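# Move finished pocketed block from vise to outfeed tray

## Task

Remove the finished part (the block whose top has a pocket) from the vise and set it down flat in the black outfeed tray, pocket facing up, next to the part already lying there; it must rest there on its own, not be held in place by the robot, when the scene ends.

## Robot and tools

Robot: two arms, left_arm (on the +y side, the robot's own left) and right_arm (on the -y side), each a six-joint arm with a parallel two-finger gripper. Bases in the scene frame: left_arm at (-0.025, +0.244, +0.235) m, right_arm at (-0.025, -0.244, +0.235) m. Joint ranges (rad), base to gripper: waist -2.880 to 2.880, shoulder 0.000 to 3.142, elbow 0.000 to 3.019, wrist pitch -1.693 to 1.571, wrist yaw -1.571 to 1.571, wrist roll -2.094 to 2.094. An elbow never quite reaches full extension.

Frame: one scene frame for everything. z = 0 is the table surface and +z is up; the origin sits over the centre of the robot's foot; +x points forward across the table (the table starts near x = +0.15 m); +y is toward left_arm. Image left and right do not correspond to arm names. Gripper axes: fingers extend along the gripper's +z, and they open and close along its y. end_effector_position is the point between the pads, roughly 1 cm short of the fingertips. Reported hand positions can be somewhat wrong, worse at long reach, and arms often settle a centimetre or more off target, usually low.

Command row (used by both movement tools): exactly 16 numbers, first left_arm then right_arm, each block being x, y, z, qw, qx, qy, qz, opening. x, y, z is an absolute target position in metres in the scene frame; the quaternion is an absolute target orientation, w first, in the scene frame. opening runs -1 (closed) to +1 (fully open, 0.094 m). Both arms must always be given, even if only one should move. To keep an arm still, resend the exact pose and opening from the last result taken before it stopped, and reuse the same quaternion in every row rather than copying a drifted reported one.

execute_actions(actions): a list of up to 15 actions; each action is a list of up to 15 rows, one row per 1/30 s control step; if fewer than 15 rows are given the last row is repeated. An empty list simply returns state and images. Every step, the controller limits the commanded pose to within 70 mm and 16 degrees of the measured one, then drives joints by damped inverse kinematics, favouring position over orientation. So a distant target needs several actions. A target more than 0.6 m away along any of that gripper's current axes causes the action to be rejected for both arms; if the first action fails this or anything is malformed, the entire call does nothing.

move(target, speed, blocking): target is one 16-number row as above (absolute poses). Each gripper travels a straight line toward its pose, all finishing together, taking 0.5 to 10 s (cut off at 10 s). speed is top path speed in m/s, 0.002 to 0.5, default 0.25; rotation is capped at twice that in rad/s. Openings are sent at the start. Paths ignore obstacles and the other arm; grippers lag and may overshoot speed, especially with a nearly straight arm. Faster contact and targets set deeper past a surface mean harder impacts. The result adds a "move:" line giving the ending (done, off_target, moving, held, fault) and active limits (paced = pose clipped; held = some steps blocked by a check, after which the arm may lurch fast), plus each gripper's distance from its pose. With blocking=false the result comes after 0.5 s while motion continues; further actions or moves are rejected until a result shows the move ended, so use wait or stop.

wait(seconds): 0 to 10; the arms hold their last command; returns early if a running move ends. stop(): brakes a running move (needs room to stop); fingers keep moving. zoom_image(camera, region): camera is cam_head_left or cam_head_right (each 896x504); region [x0, y0, x1, y1] in image pixels from the top-left, at most 504 by 504. read_manual(section): only "licences"; moves nothing. finished_scene(scene): ends the current scene given its number, after the robot holds the final command; irreversible, and it reports success.

Results: a state line per arm with gripper position and quaternion; "Hand target" lines showing where the controller is currently driving each gripper; grip_measured (finger opening on the command scale; the last Joint positions value is opening in metres; each gripper may read off by about 1 mm); joint torques (offset, noisy, nonzero in free air); step readings after actions, with HELD marking steps where an arm's command was held back. "pose unreachable" means the clearance check altered or blocked that arm's command. FAULT lines mean an arm stopped. MOTOR HOT appears from 85 °C; at 100 °C an OVER-TEMPERATURE FAULT drops the arm and its load, so avoid holding loads for long.

Gripping: to hold an object, command an opening below grip_measured; about 0.03 below is a firm grip, less is gentler. Pads push roughly 50 to 62 N each and can spike on first contact; very thin parts get less force.

Cautions: the simulation keeps running while you compose replies, holding the last command. Parts may get brief tugs or pushes. Do not let the arms collide or press on each other, do not drop or knock anything off the table, avoid slams and heavy pushing, and release the part so it lies flat, pocket up, in the tray before ending.

Each tool is called after "Request:" by a JSON object that holds its "op" and its "data".

## Session

Request:
{"op": "execute_actions", "data": {"actions": []}}

Scene clock: 0.00 s.
left_arm: end_effector_position=(+0.6045, +0.2588, +0.1943) grip_measured=+1.000 end_effector_quat_wxyz=(+0.439, +0.683, +0.577, -0.086) | right_arm: end_effector_position=(+0.2760, -0.6941, +0.2381) grip_measured=+1.000 end_effector_quat_wxyz=(+0.207, +0.247, +0.899, +0.296)
Joint positions: left_arm=[-1.384  1.906  1.263 -0.376  0.917  1.798  0.094] | right_arm=[-2.75   2.016  1.475 -1.315 -0.859 -0.885  0.094]
Joint velocities: left_arm=[-0.005 -0.005 -0.002 -0.017 -0.095  0.007  0.   ] | right_arm=[ 0.005 -0.005  0.012 -0.012  0.022 -0.007  0.   ]
Joint torques (N m, as the arm reports them, + toward a larger angle): no reading
Hand target (left_arm): +0.612, +0.261, +0.201; +0.443, +0.685, +0.572, -0.078
Hand target (right_arm): +0.279, -0.701, +0.243; +0.211, +0.243, +0.902, +0.289

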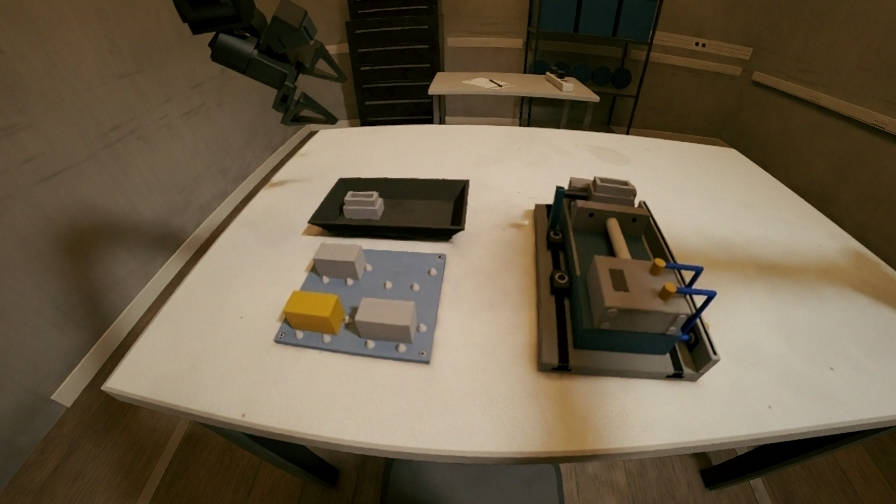

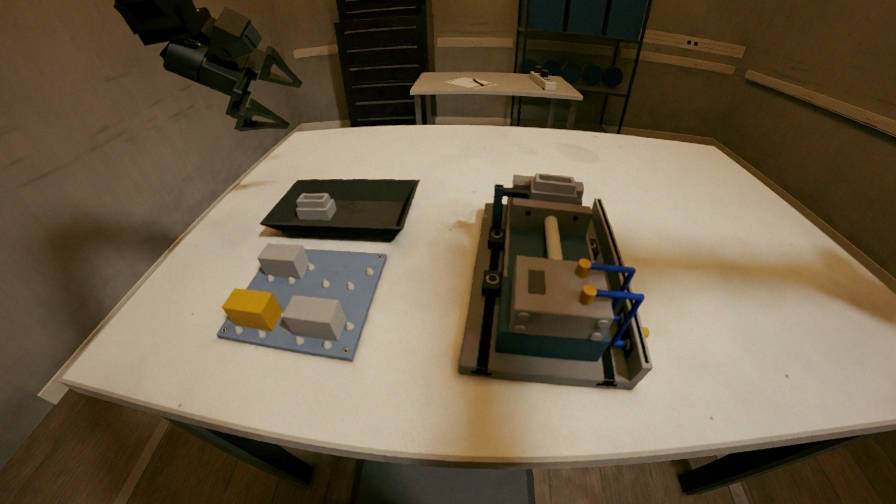

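Request:
{"op": "zoom_image", "data": {"camera": "cam_head_right", "region": [440, 150, 700, 400]}}

Request:
{"op": "zoom_image", "data": {"camera": "cam_head_left", "region": [290, 150, 730, 400]}}

Region (440, 150, 700, 400) of cam_head_right's 896x504 image, scaled by 1.938, with more detail than that image has; it fills the top 485 rows of this view, and the rest is white.

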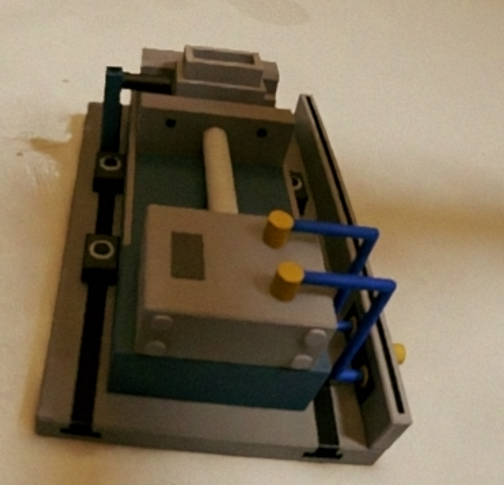

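Region (290, 150, 730, 400) of cam_head_left's 896x504 image, scaled by 1.145, with more detail than that image has; it fills the top 286 rows of this view, and the rest is white.

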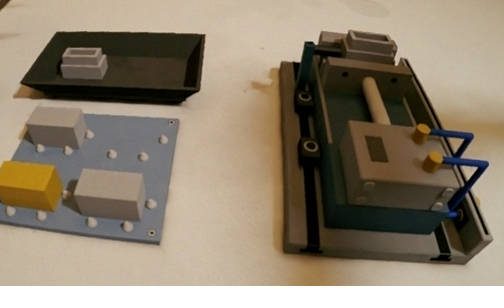

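Request:
{"op": "move", "data": {"target": [0.5,0.45,0.25,0.439,0.683,0.577,-0.086,1, 0.472,-0.176,0.19,0,0.707,0.707,0,0.5]}}

Request:
{"op": "zoom_image", "data": {"camera": "cam_head_left", "region": [500, 50, 750, 250]}}

Request:
{"op": "zoom_image", "data": {"camera": "cam_head_right", "region": [440, 50, 690, 250]}}

Scene clock: 4.87 s.
left_arm: end_effector_position=(+0.5041, +0.4530, +0.2439) grip_measured=+1.000 end_effector_quat_wxyz=(+0.446, +0.618, +0.647, -0.027) | right_arm: end_effector_position=(+0.4587, -0.1781, +0.1863) grip_measured=+0.502 end_effector_quat_wxyz=(+0.008, +0.702, +0.712, -0.010)
Joint positions: left_arm=[-0.976  1.788  1.186 -0.641  1.029  2.069  0.094] | right_arm=[-1.354  1.664  1.072 -0.79   0.067  1.714  0.071]
Joint velocities: left_arm=[ 0.005 -0.015 -0.007 -0.002 -0.007 -0.037  0.   ] | right_arm=[-0.005 -0.005 -0.012 -0.002 -0.007  0.022  0.001]
Joint torques (N m, as the arm reports them, + toward a larger angle): left_arm=[  3.82 -15.8    6.07  -0.26   0.62  -0.06] | right_arm=[ -0.18 -13.08  10.88  -0.39   0.18   0.12]
Hand target (left_arm): +0.502, +0.452, +0.250; +0.447, +0.620, +0.644, -0.025
Hand target (right_arm): +0.473, -0.180, +0.192; +0.015, +0.709, +0.705, -0.004
Off the commanded pose (left_arm): 0.008 m, 13 deg.
Off the commanded pose (right_arm): 0.014 m, 2 deg.
joint sent to its limit (left arm) — the command would take joint 6 (wrist roll) past its upper limit, so that joint was sent only as far as its limit.
move: off_target (left_arm, right_arm)

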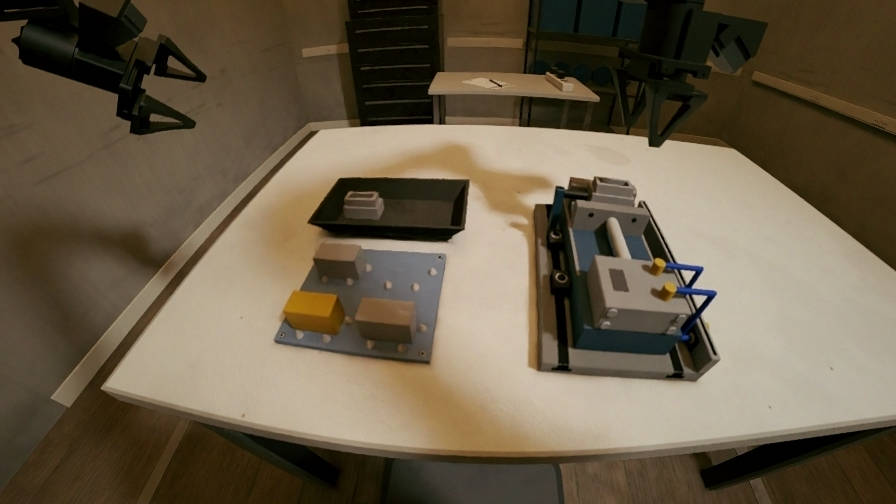

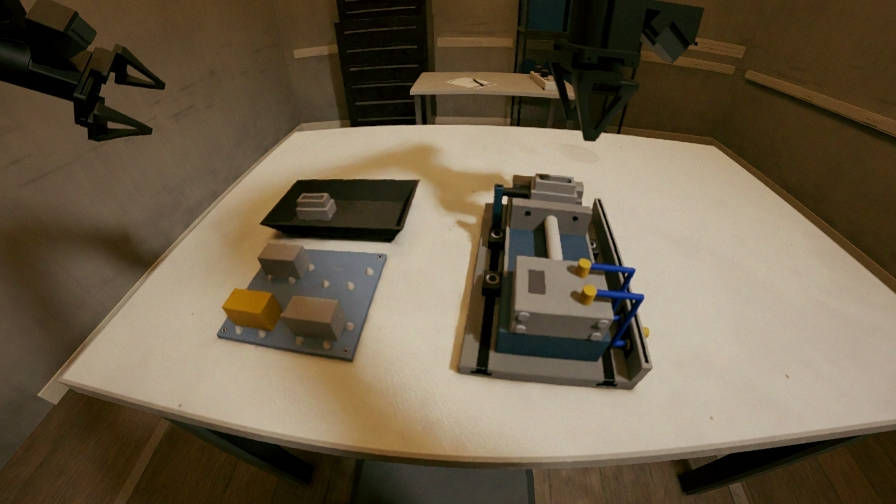

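Region (500, 50, 750, 250) of cam_head_left's 896x504 image, scaled by 2.016, with more detail than that image has; it fills the top 403 rows of this view, and the rest is white.

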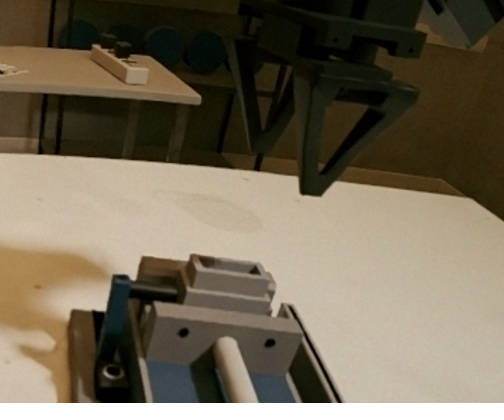

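Region (440, 50, 690, 250) of cam_head_right's 896x504 image, scaled by 2.016, with more detail than that image has; it fills the top 403 rows of this view, and the rest is white.

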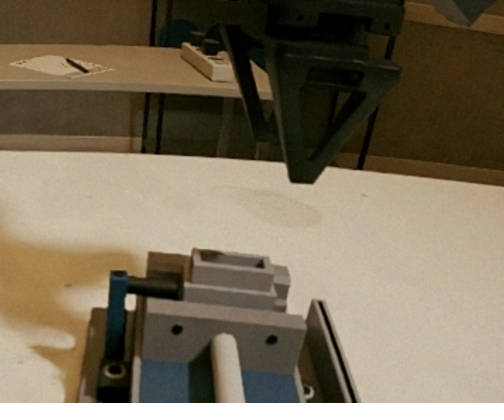

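Request:
{"op": "move", "data": {"target": [0.504,0.453,0.244,0.446,0.618,0.647,-0.027,1, 0.485,-0.174,0.14,0,0.707,0.707,0,0.5], "speed": 0.1}}

Request:
{"op": "zoom_image", "data": {"camera": "cam_head_left", "region": [500, 50, 750, 250]}}

Request:
{"op": "zoom_image", "data": {"camera": "cam_head_right", "region": [440, 50, 690, 250]}}

Scene clock: 6.33 s.
left_arm: end_effector_position=(+0.5041, +0.4530, +0.2439) grip_measured=+1.000 end_effector_quat_wxyz=(+0.446, +0.618, +0.647, -0.027) | right_arm: end_effector_position=(+0.4639, -0.1733, +0.1344) grip_measured=+0.502 end_effector_quat_wxyz=(-0.011, +0.705, +0.709, -0.016)
Joint positions: left_arm=[-0.976  1.788  1.186 -0.641  1.029  2.069  0.094] | right_arm=[-1.359  1.795  1.1   -0.72   0.043  1.717  0.071]
Joint velocities: left_arm=[-0.005 -0.015 -0.012  0.007 -0.037 -0.051  0.   ] | right_arm=[-0.005 -0.015 -0.007  0.007 -0.007 -0.095  0.   ]
Joint torques (N m, as the arm reports them, + toward a larger angle): left_arm=[  3.44 -14.82   6.42   0.36   0.53  -0.17] | right_arm=[ -0.04 -13.77   9.91   0.46  -0.08   0.06]
Hand target (left_arm): +0.504, +0.453, +0.244; +0.446, +0.618, +0.647, -0.027
Hand target (right_arm): +0.484, -0.174, +0.140; -0.000, +0.707, +0.707, -0.000
Off the commanded pose (left_arm): 0.000 m, 0 deg.
Off the commanded pose (right_arm): 0.022 m, 2 deg.
move: off_target (right_arm)

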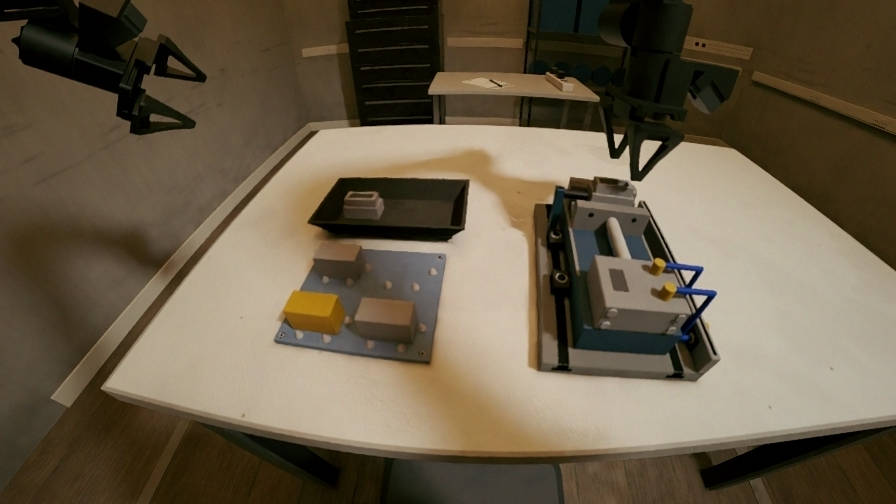

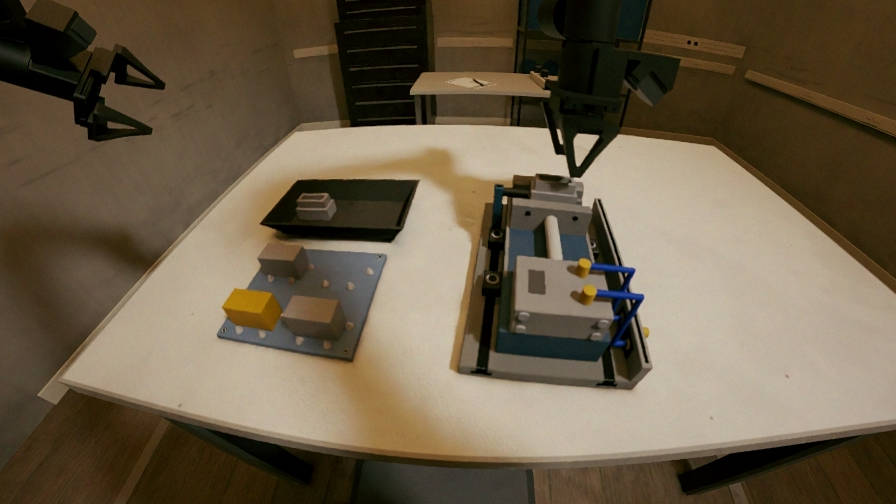

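Region (500, 50, 750, 250) of cam_head_left's 896x504 image, scaled by 2.016, with more detail than that image has; it fills the top 403 rows of this view, and the rest is white.

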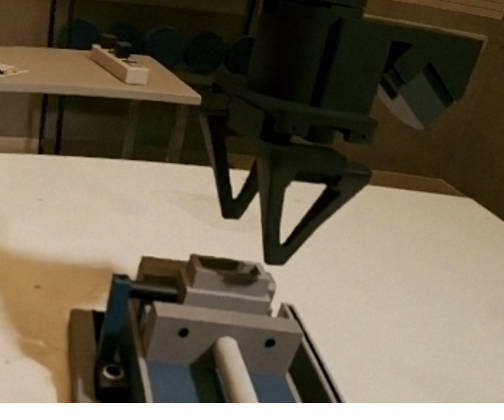

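Region (440, 50, 690, 250) of cam_head_right's 896x504 image, scaled by 2.016, with more detail than that image has; it fills the top 403 rows of this view, and the rest is white.

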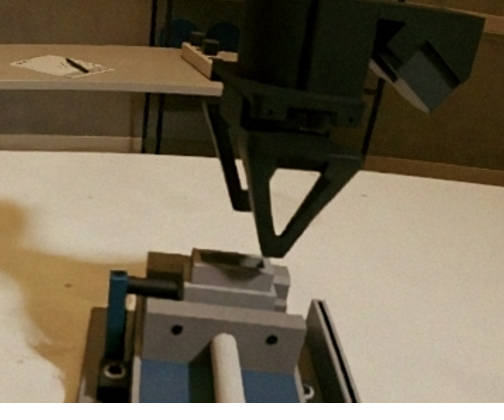

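Request:
{"op": "move", "data": {"target": [0.504,0.453,0.244,0.446,0.618,0.647,-0.027,1, 0.478,-0.165,0.123,0,0.707,0.707,0,0.5], "speed": 0.05}}

Request:
{"op": "zoom_image", "data": {"camera": "cam_head_left", "region": [500, 50, 750, 250]}}

Request:
{"op": "zoom_image", "data": {"camera": "cam_head_right", "region": [440, 50, 690, 250]}}

Scene clock: 7.53 s.
left_arm: end_effector_position=(+0.5041, +0.4530, +0.2439) grip_measured=+1.000 end_effector_quat_wxyz=(+0.446, +0.618, +0.647, -0.027) | right_arm: end_effector_position=(+0.4698, -0.1706, +0.1240) grip_measured=+0.502 end_effector_quat_wxyz=(-0.004, +0.707, +0.708, -0.006)
Joint positions: left_arm=[-0.976  1.788  1.186 -0.641  1.029  2.069  0.094] | right_arm=[-1.356  1.818  1.1   -0.674  0.043  1.724  0.071]
Joint velocities: left_arm=[-0.024 -0.015 -0.012  0.007 -0.022 -0.037  0.   ] | right_arm=[-0.005 -0.015  0.007  0.007  0.022 -0.037 -0.001]
Joint torques (N m, as the arm reports them, + toward a larger angle): left_arm=[  3.46 -14.86   6.42   0.36   0.53  -0.17] | right_arm=[  1.55 -14.41   8.19   0.4    0.07   0.12]
Hand target (left_arm): +0.504, +0.453, +0.244; +0.446, +0.618, +0.647, -0.027
Hand target (right_arm): +0.478, -0.165, +0.123; -0.000, +0.707, +0.707, +0.000
Off the commanded pose (left_arm): 0.000 m, 0 deg.
Off the commanded pose (right_arm): 0.010 m, 1 deg.
move: done

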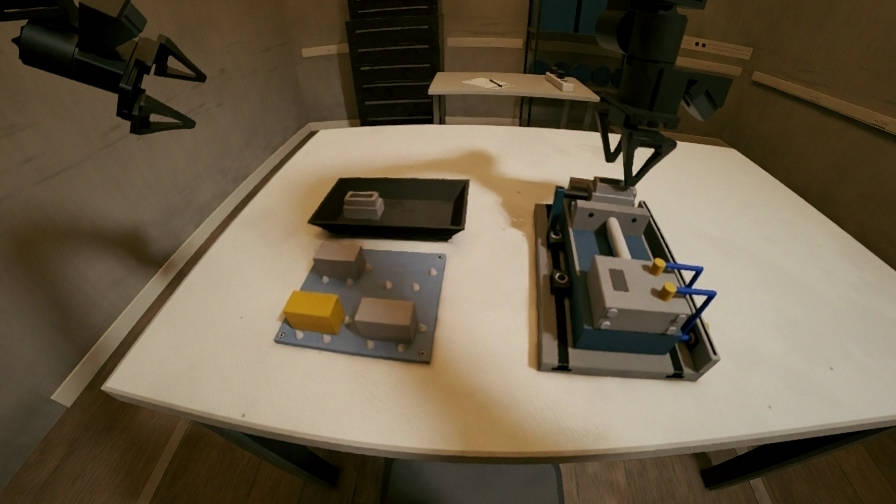

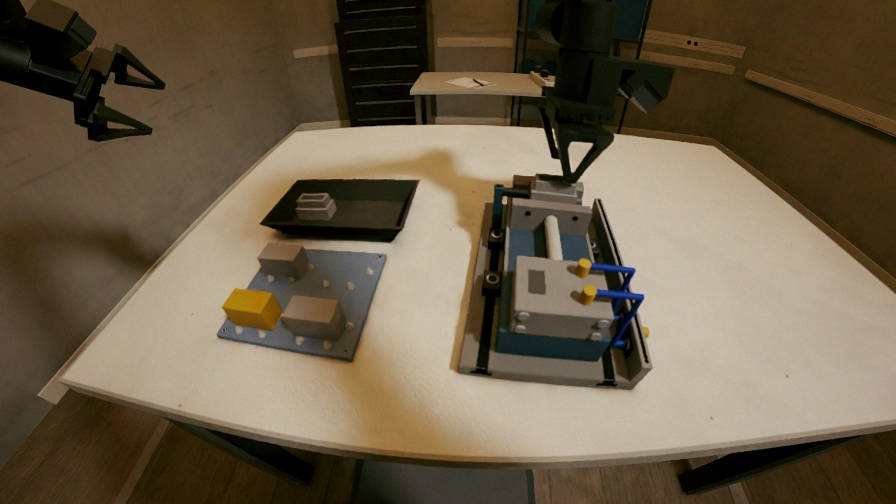

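Region (500, 50, 750, 250) of cam_head_left's 896x504 image, scaled by 2.016, with more detail than that image has; it fills the top 403 rows of this view, and the rest is white.

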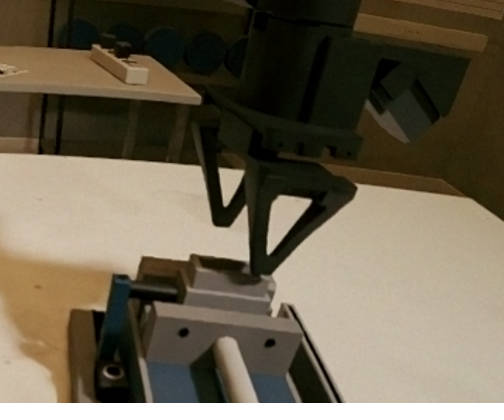

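Region (440, 50, 690, 250) of cam_head_right's 896x504 image, scaled by 2.016, with more detail than that image has; it fills the top 403 rows of this view, and the rest is white.

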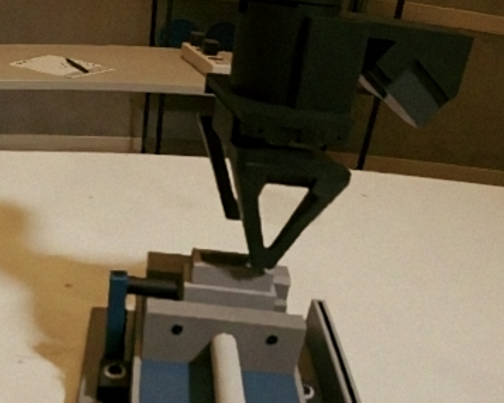

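Request:
{"op": "move", "data": {"target": [0.504,0.453,0.244,0.446,0.618,0.647,-0.027,1, 0.457,-0.148,0.128,0,0.707,0.707,0,0.5], "speed": 0.05}}

Request:
{"op": "zoom_image", "data": {"camera": "cam_head_left", "region": [500, 50, 750, 250]}}

Request:
{"op": "zoom_image", "data": {"camera": "cam_head_right", "region": [440, 50, 690, 250]}}

Scene clock: 8.67 s.
left_arm: end_effector_position=(+0.5041, +0.4530, +0.2439) grip_measured=+1.000 end_effector_quat_wxyz=(+0.446, +0.618, +0.647, -0.027) | right_arm: end_effector_position=(+0.4522, -0.1501, +0.1229) grip_measured=+0.502 end_effector_quat_wxyz=(-0.007, +0.704, +0.710, -0.008)
Joint positions: left_arm=[-0.976  1.788  1.186 -0.641  1.029  2.069  0.094] | right_arm=[-1.308  1.803  1.061 -0.658  0.049  1.764  0.071]
Joint velocities: left_arm=[-0.005 -0.005 -0.007  0.002  0.037 -0.007  0.   ] | right_arm=[-0.005 -0.015  0.022 -0.022  0.022 -0.037 -0.001]
Joint torques (N m, as the arm reports them, + toward a larger angle): left_arm=[  3.51 -14.88   6.42   0.36   0.53  -0.17] | right_arm=[  1.43 -14.69   6.6    0.52   0.14   0.16]
Hand target (left_arm): +0.504, +0.453, +0.244; +0.446, +0.618, +0.647, -0.027
Hand target (right_arm): +0.457, -0.148, +0.128; +0.000, +0.707, +0.707, +0.000
Off the commanded pose (left_arm): 0.000 m, 0 deg.
Off the commanded pose (right_arm): 0.007 m, 1 deg.
move: done

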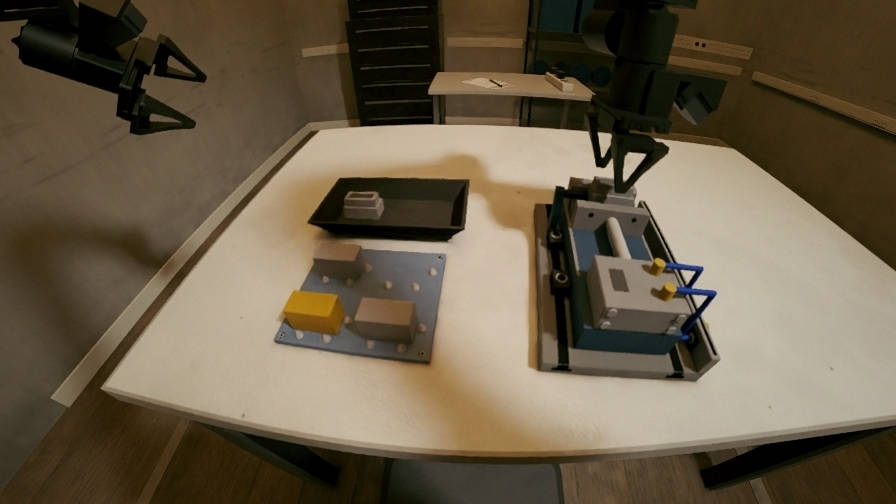

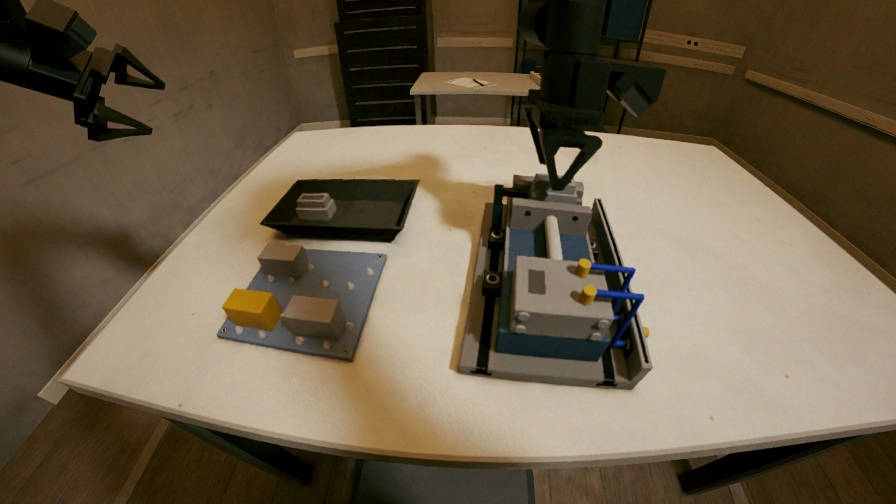

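Region (500, 50, 750, 250) of cam_head_left's 896x504 image, scaled by 2.016, with more detail than that image has; it fills the top 403 rows of this view, and the rest is white.

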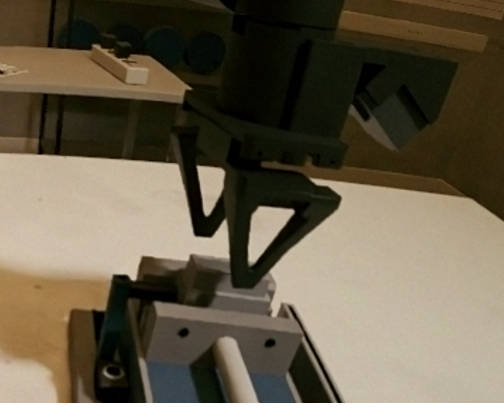

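Region (440, 50, 690, 250) of cam_head_right's 896x504 image, scaled by 2.016, with more detail than that image has; it fills the top 403 rows of this view, and the rest is white.

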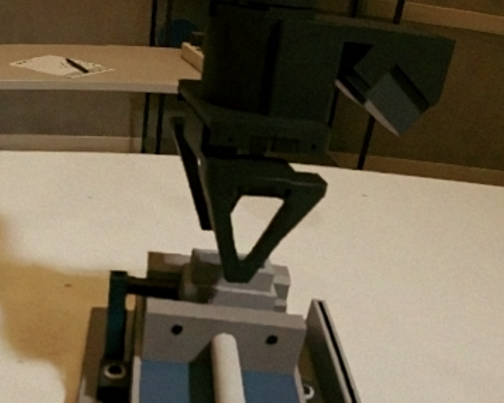

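Request:
{"op": "move", "data": {"target": [0.504,0.453,0.244,0.446,0.618,0.647,-0.027,1, 0.460,-0.158,0.109,0,0.707,0.707,0,0.5], "speed": 0.03}}

Request:
{"op": "zoom_image", "data": {"camera": "cam_head_left", "region": [500, 50, 750, 250]}}

Request:
{"op": "zoom_image", "data": {"camera": "cam_head_right", "region": [440, 50, 690, 250]}}

Scene clock: 9.83 s.
left_arm: end_effector_position=(+0.5041, +0.4530, +0.2439) grip_measured=+1.000 end_effector_quat_wxyz=(+0.446, +0.618, +0.647, -0.027) | right_arm: end_effector_position=(+0.4587, -0.1553, +0.1139) grip_measured=+0.502 end_effector_quat_wxyz=(+0.000, +0.708, +0.706, -0.000)
Joint positions: left_arm=[-0.976  1.788  1.186 -0.641  1.029  2.069  0.094] | right_arm=[-1.321  1.822  1.061 -0.616  0.05   1.761  0.071]
Joint velocities: left_arm=[-0.005 -0.015  0.012 -0.007  0.007  0.037  0.   ] | right_arm=[-0.015  0.005 -0.012  0.007  0.022  0.037  0.   ]
Joint torques (N m, as the arm reports them, + toward a larger angle): left_arm=[  3.5  -14.89   6.42   0.36   0.53  -0.17] | right_arm=[  0.81 -13.92   6.72   0.44  -0.05   0.  ]
Hand target (left_arm): +0.504, +0.453, +0.244; +0.446, +0.618, +0.647, -0.027
Hand target (right_arm): +0.460, -0.158, +0.109; -0.000, +0.707, +0.707, -0.000
Off the commanded pose (left_arm): 0.000 m, 0 deg.
Off the commanded pose (right_arm): 0.006 m, 0 deg.
move: done

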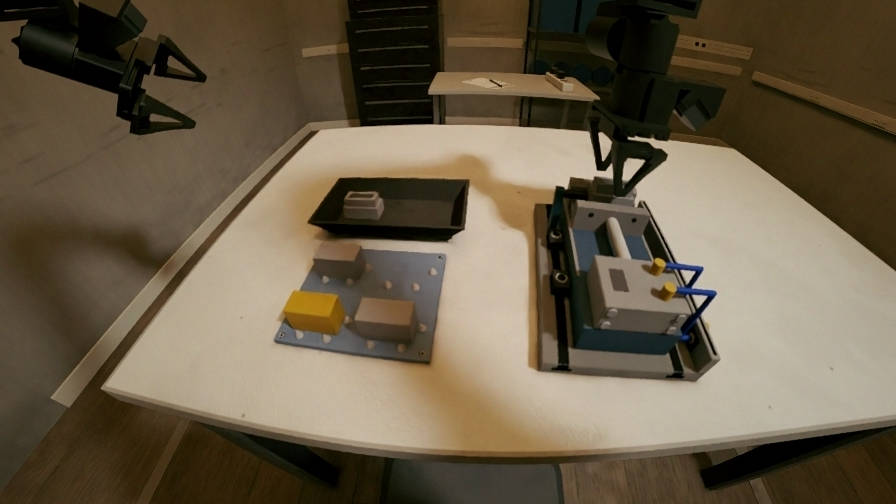

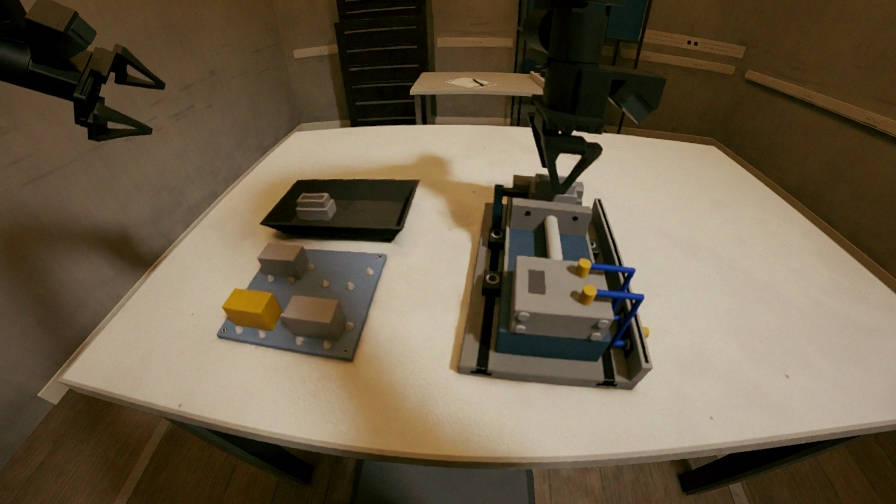

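Region (500, 50, 750, 250) of cam_head_left's 896x504 image, scaled by 2.016, with more detail than that image has; it fills the top 403 rows of this view, and the rest is white.

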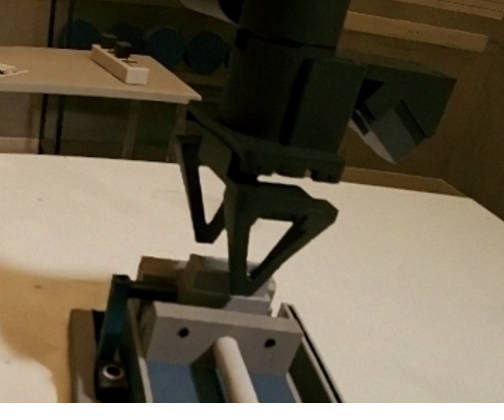

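Region (440, 50, 690, 250) of cam_head_right's 896x504 image, scaled by 2.016, with more detail than that image has; it fills the top 403 rows of this view, and the rest is white.

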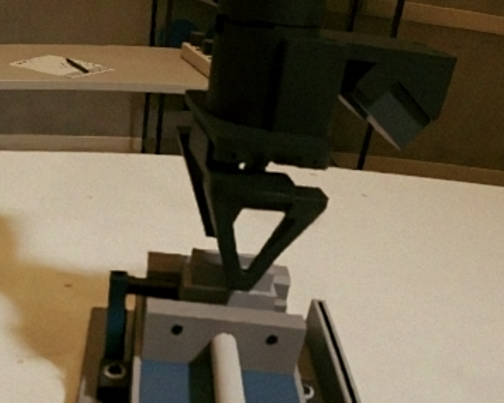

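Go lower by about 12 mm.

Request:
{"op": "move", "data": {"target": [0.504,0.453,0.244,0.446,0.618,0.647,-0.027,1, 0.455,-0.160,0.099,0,0.707,0.707,0,0.5], "speed": 0.03}}

Request:
{"op": "zoom_image", "data": {"camera": "cam_head_left", "region": [500, 50, 750, 250]}}

Request:
{"op": "zoom_image", "data": {"camera": "cam_head_right", "region": [440, 50, 690, 250]}}

Scene clock: 10.93 s.
left_arm: end_effector_position=(+0.5041, +0.4530, +0.2439) grip_measured=+1.000 end_effector_quat_wxyz=(+0.446, +0.618, +0.647, -0.027) | right_arm: end_effector_position=(+0.4543, -0.1563, +0.1045) grip_measured=+0.502 end_effector_quat_wxyz=(+0.001, +0.707, +0.707, +0.000)
Joint positions: left_arm=[-0.976  1.788  1.186 -0.641  1.029  2.069  0.094] | right_arm=[-1.323  1.836  1.046 -0.586  0.049  1.757  0.071]
Joint velocities: left_arm=[-0.015 -0.005 -0.002  0.007 -0.037 -0.022  0.   ] | right_arm=[-0.005 -0.005 -0.007 -0.007 -0.081  0.139  0.001]
Joint torques (N m, as the arm reports them, + toward a larger angle): left_arm=[  3.48 -14.86   6.43   0.36   0.53  -0.17] | right_arm=[  0.52 -13.14   6.52   0.5   -0.02  -0.07]
Hand target (left_arm): +0.504, +0.453, +0.244; +0.446, +0.618, +0.647, -0.027
Hand target (right_arm): +0.455, -0.160, +0.099; -0.000, +0.707, +0.707, -0.000
Off the commanded pose (left_arm): 0.000 m, 0 deg.
Off the commanded pose (right_arm): 0.007 m, 0 deg.
move: done

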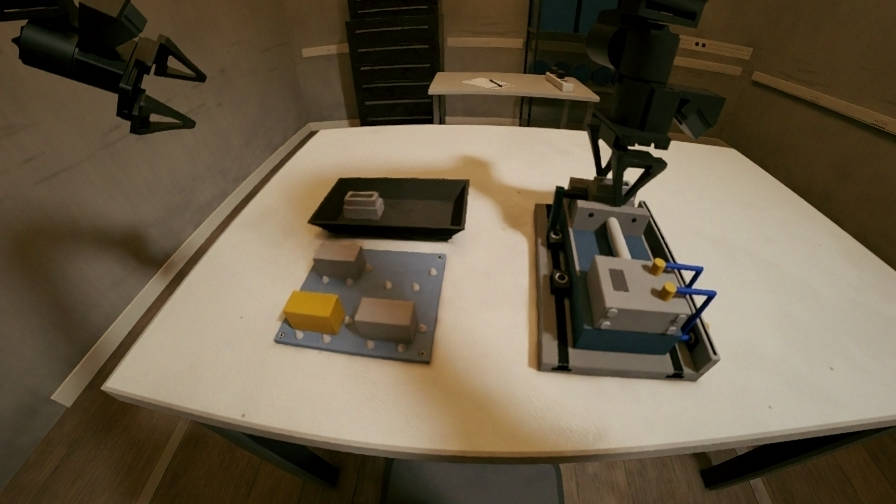

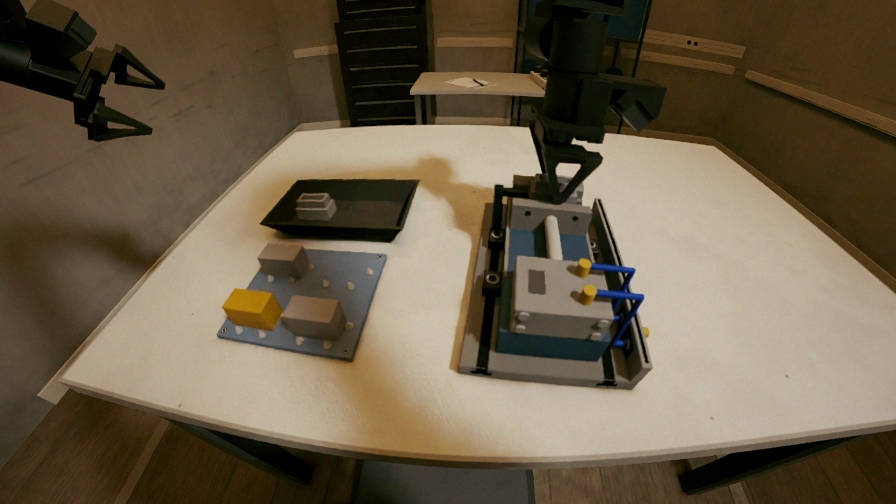

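Region (500, 50, 750, 250) of cam_head_left's 896x504 image, scaled by 2.016, with more detail than that image has; it fills the top 403 rows of this view, and the rest is white.

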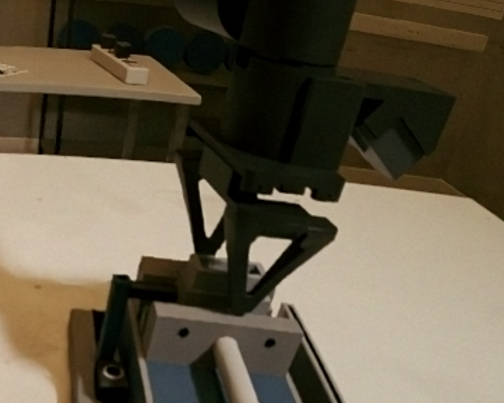

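Region (440, 50, 690, 250) of cam_head_right's 896x504 image, scaled by 2.016, with more detail than that image has; it fills the top 403 rows of this view, and the rest is white.

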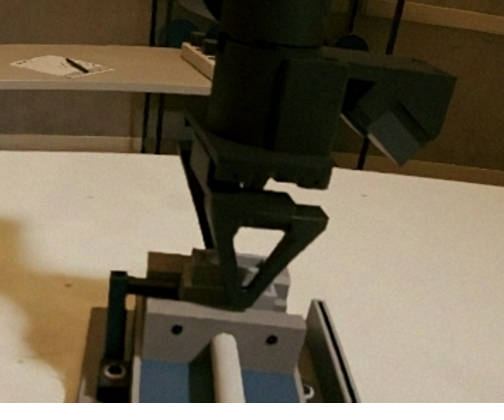

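Request:
{"op": "move", "data": {"target": [0.504,0.453,0.244,0.446,0.618,0.647,-0.027,1, 0.455,-0.160,0.101,0,0.707,0.707,0,-0.1], "speed": 0.03}}

Request:
{"op": "zoom_image", "data": {"camera": "cam_head_left", "region": [500, 50, 750, 250]}}

Scene clock: 11.83 s.
left_arm: end_effector_position=(+0.5041, +0.4530, +0.2439) grip_measured=+1.000 end_effector_quat_wxyz=(+0.446, +0.618, +0.647, -0.027) | right_arm: end_effector_position=(+0.4543, -0.1563, +0.1045) grip_measured=-0.098 end_effector_quat_wxyz=(+0.001, +0.707, +0.707, +0.000)
Joint positions: left_arm=[-0.976  1.788  1.186 -0.641  1.029  2.069  0.094] | right_arm=[-1.323  1.836  1.046 -0.586  0.049  1.757  0.042]
Joint velocities: left_arm=[0.005 0.005 0.002 0.007 0.007 0.022 0.   ] | right_arm=[-0.015  0.015  0.007 -0.007 -0.037  0.037  0.001]
Joint torques (N m, as the arm reports them, + toward a larger angle): left_arm=[  3.5  -14.86   6.42   0.37   0.53  -0.17] | right_arm=[ -0.07 -13.83   6.34   0.4   -0.03  -0.06]
Hand target (left_arm): +0.504, +0.453, +0.244; +0.446, +0.618, +0.647, -0.027
Hand target (right_arm): +0.455, -0.160, +0.101; -0.000, +0.707, +0.707, -0.000
Off the commanded pose (left_arm): 0.000 m, 0 deg.
Off the commanded pose (right_arm): 0.005 m, 0 deg.
move: done

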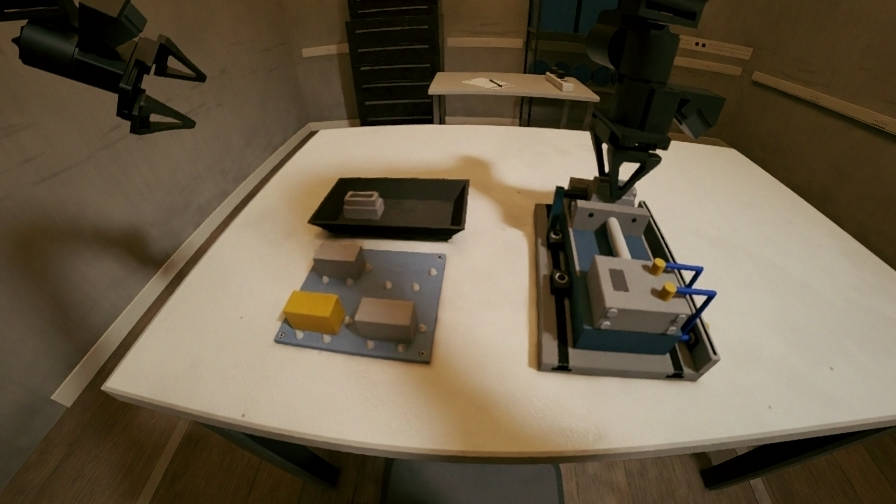

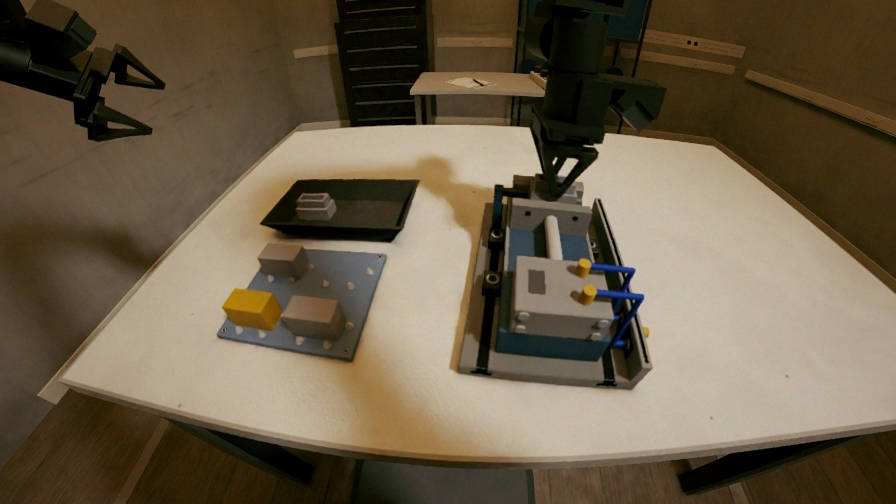

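Region (500, 50, 750, 250) of cam_head_left's 896x504 image, scaled by 2.016, with more detail than that image has; it fills the top 403 rows of this view, and the rest is white.

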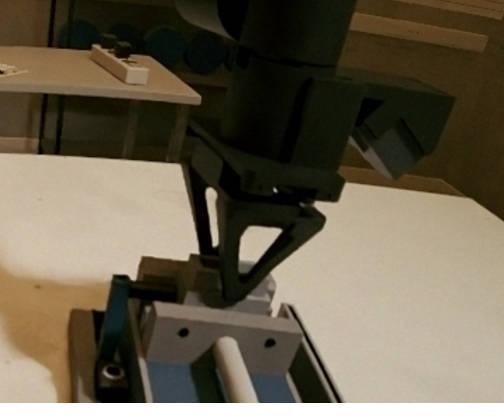

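Request:
{"op": "move", "data": {"target": [0.504,0.453,0.244,0.446,0.618,0.647,-0.027,1, 0.455,-0.160,0.101,0,0.707,0.707,0,-0.45], "speed": 0.03}}

Request:
{"op": "zoom_image", "data": {"camera": "cam_head_left", "region": [500, 50, 750, 250]}}

Scene clock: 12.70 s.
left_arm: end_effector_position=(+0.5041, +0.4530, +0.2439) grip_measured=+1.000 end_effector_quat_wxyz=(+0.446, +0.618, +0.647, -0.027) | right_arm: end_effector_position=(+0.4490, -0.1568, +0.1042) grip_measured=-0.331 end_effector_quat_wxyz=(-0.004, +0.707, +0.707, -0.004)
Joint positions: left_arm=[-0.976  1.788  1.186 -0.641  1.029  2.069  0.094] | right_arm=[-1.323  1.833  1.039 -0.593  0.047  1.757  0.031]
Joint velocities: left_arm=[-0.015  0.005 -0.002  0.002  0.022  0.051  0.   ] | right_arm=[-0.005 -0.005 -0.002  0.002 -0.081  0.051 -0.   ]
Joint torques (N m, as the arm reports them, + toward a larger angle): left_arm=[  3.52 -14.9    6.42   0.36   0.54  -0.17] | right_arm=[  0.37 -13.29   6.87   0.62   0.03  -0.04]
Hand target (left_arm): +0.504, +0.453, +0.244; +0.446, +0.618, +0.647, -0.027
Hand target (right_arm): +0.455, -0.160, +0.101; -0.000, +0.707, +0.707, -0.000
Off the commanded pose (left_arm): 0.000 m, 0 deg.
Off the commanded pose (right_arm): 0.008 m, 1 deg.
move: done

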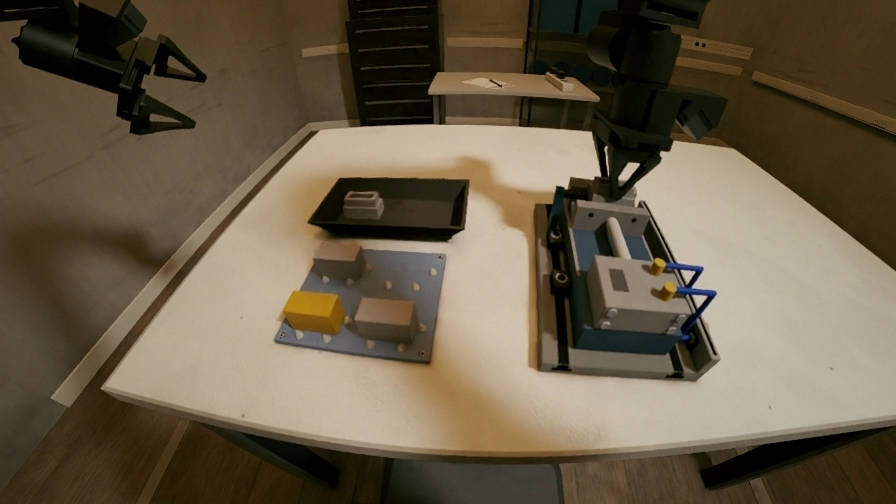

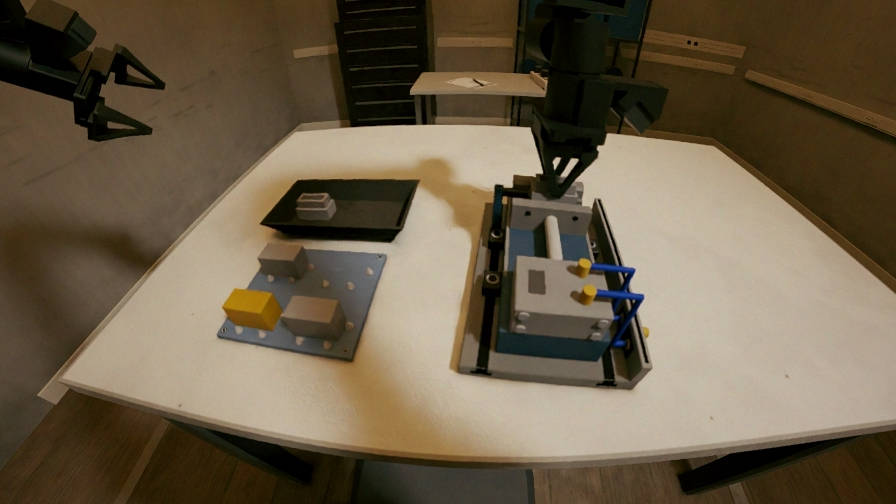

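Region (500, 50, 750, 250) of cam_head_left's 896x504 image, scaled by 2.016, with more detail than that image has; it fills the top 403 rows of this view, and the rest is white.

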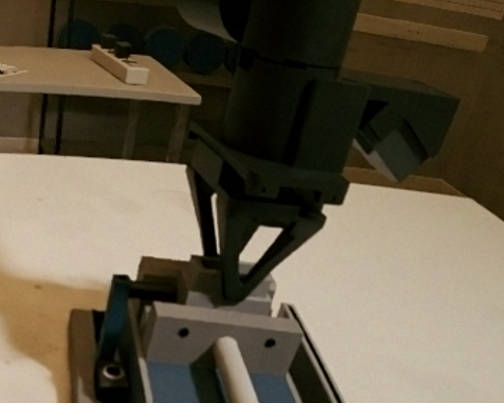

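Request:
{"op": "move", "data": {"target": [0.504,0.453,0.244,0.446,0.618,0.647,-0.027,1, 0.452,-0.159,0.17,0,0.707,0.707,0,-0.38], "speed": 0.05}}

Scene clock: 14.47 s.
left_arm: end_effector_position=(+0.5041, +0.4530, +0.2439) grip_measured=+1.000 end_effector_quat_wxyz=(+0.446, +0.618, +0.647, -0.027) | right_arm: end_effector_position=(+0.4434, -0.1605, +0.1586) grip_measured=-0.331 end_effector_quat_wxyz=(-0.007, +0.707, +0.707, -0.009)
Joint positions: left_arm=[-0.976  1.788  1.186 -0.641  1.029  2.069  0.094] | right_arm=[-1.323  1.707  1.036 -0.728  0.047  1.757  0.031]
Joint velocities: left_arm=[-0.015 -0.015 -0.007 -0.007  0.022  0.007  0.   ] | right_arm=[-0.005 -0.005 -0.007 -0.022 -0.051 -0.007 -0.   ]
Joint torques (N m, as the arm reports them, + toward a larger angle): left_arm=[  3.5  -14.84   6.41   0.35   0.53  -0.17] | right_arm=[  0.74 -15.1    8.65  -0.34   0.12   0.05]
Hand target (left_arm): +0.504, +0.453, +0.244; +0.446, +0.618, +0.647, -0.027
Hand target (right_arm): +0.453, -0.159, +0.170; +0.000, +0.707, +0.707, +0.000
Off the commanded pose (left_arm): 0.000 m, 0 deg.
Off the commanded pose (right_arm): 0.014 m, 1 deg.
move: off_target (right_arm)

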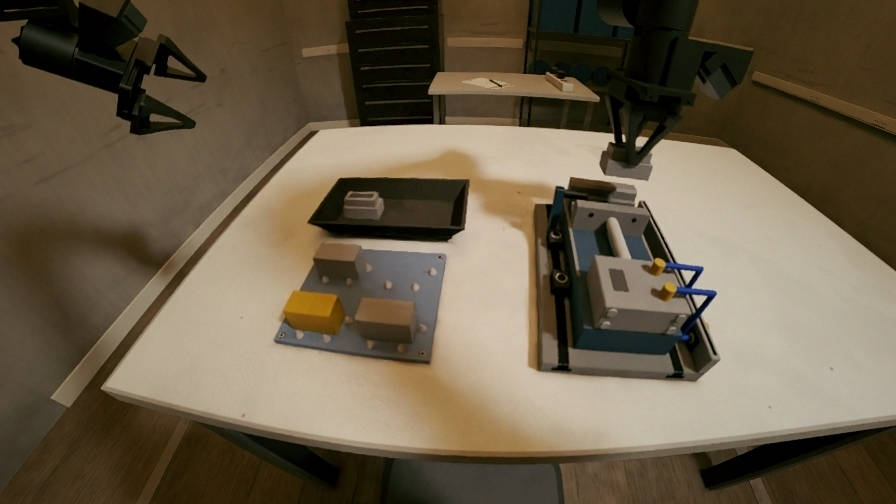

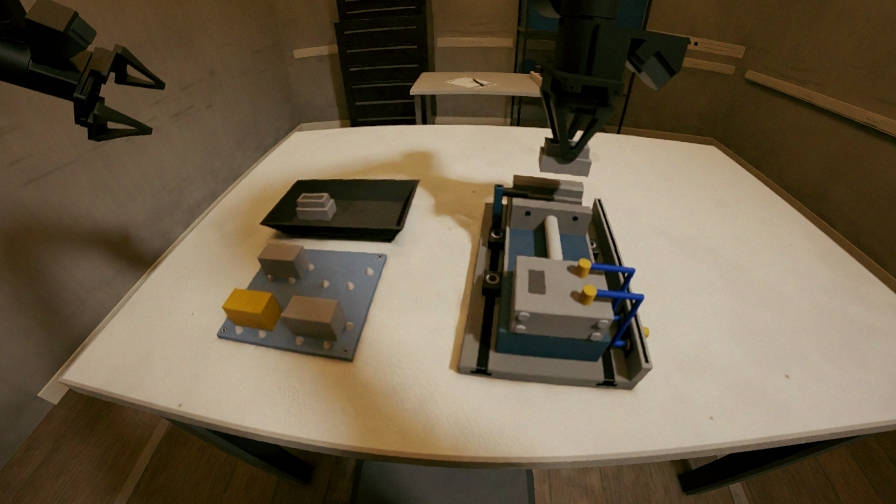

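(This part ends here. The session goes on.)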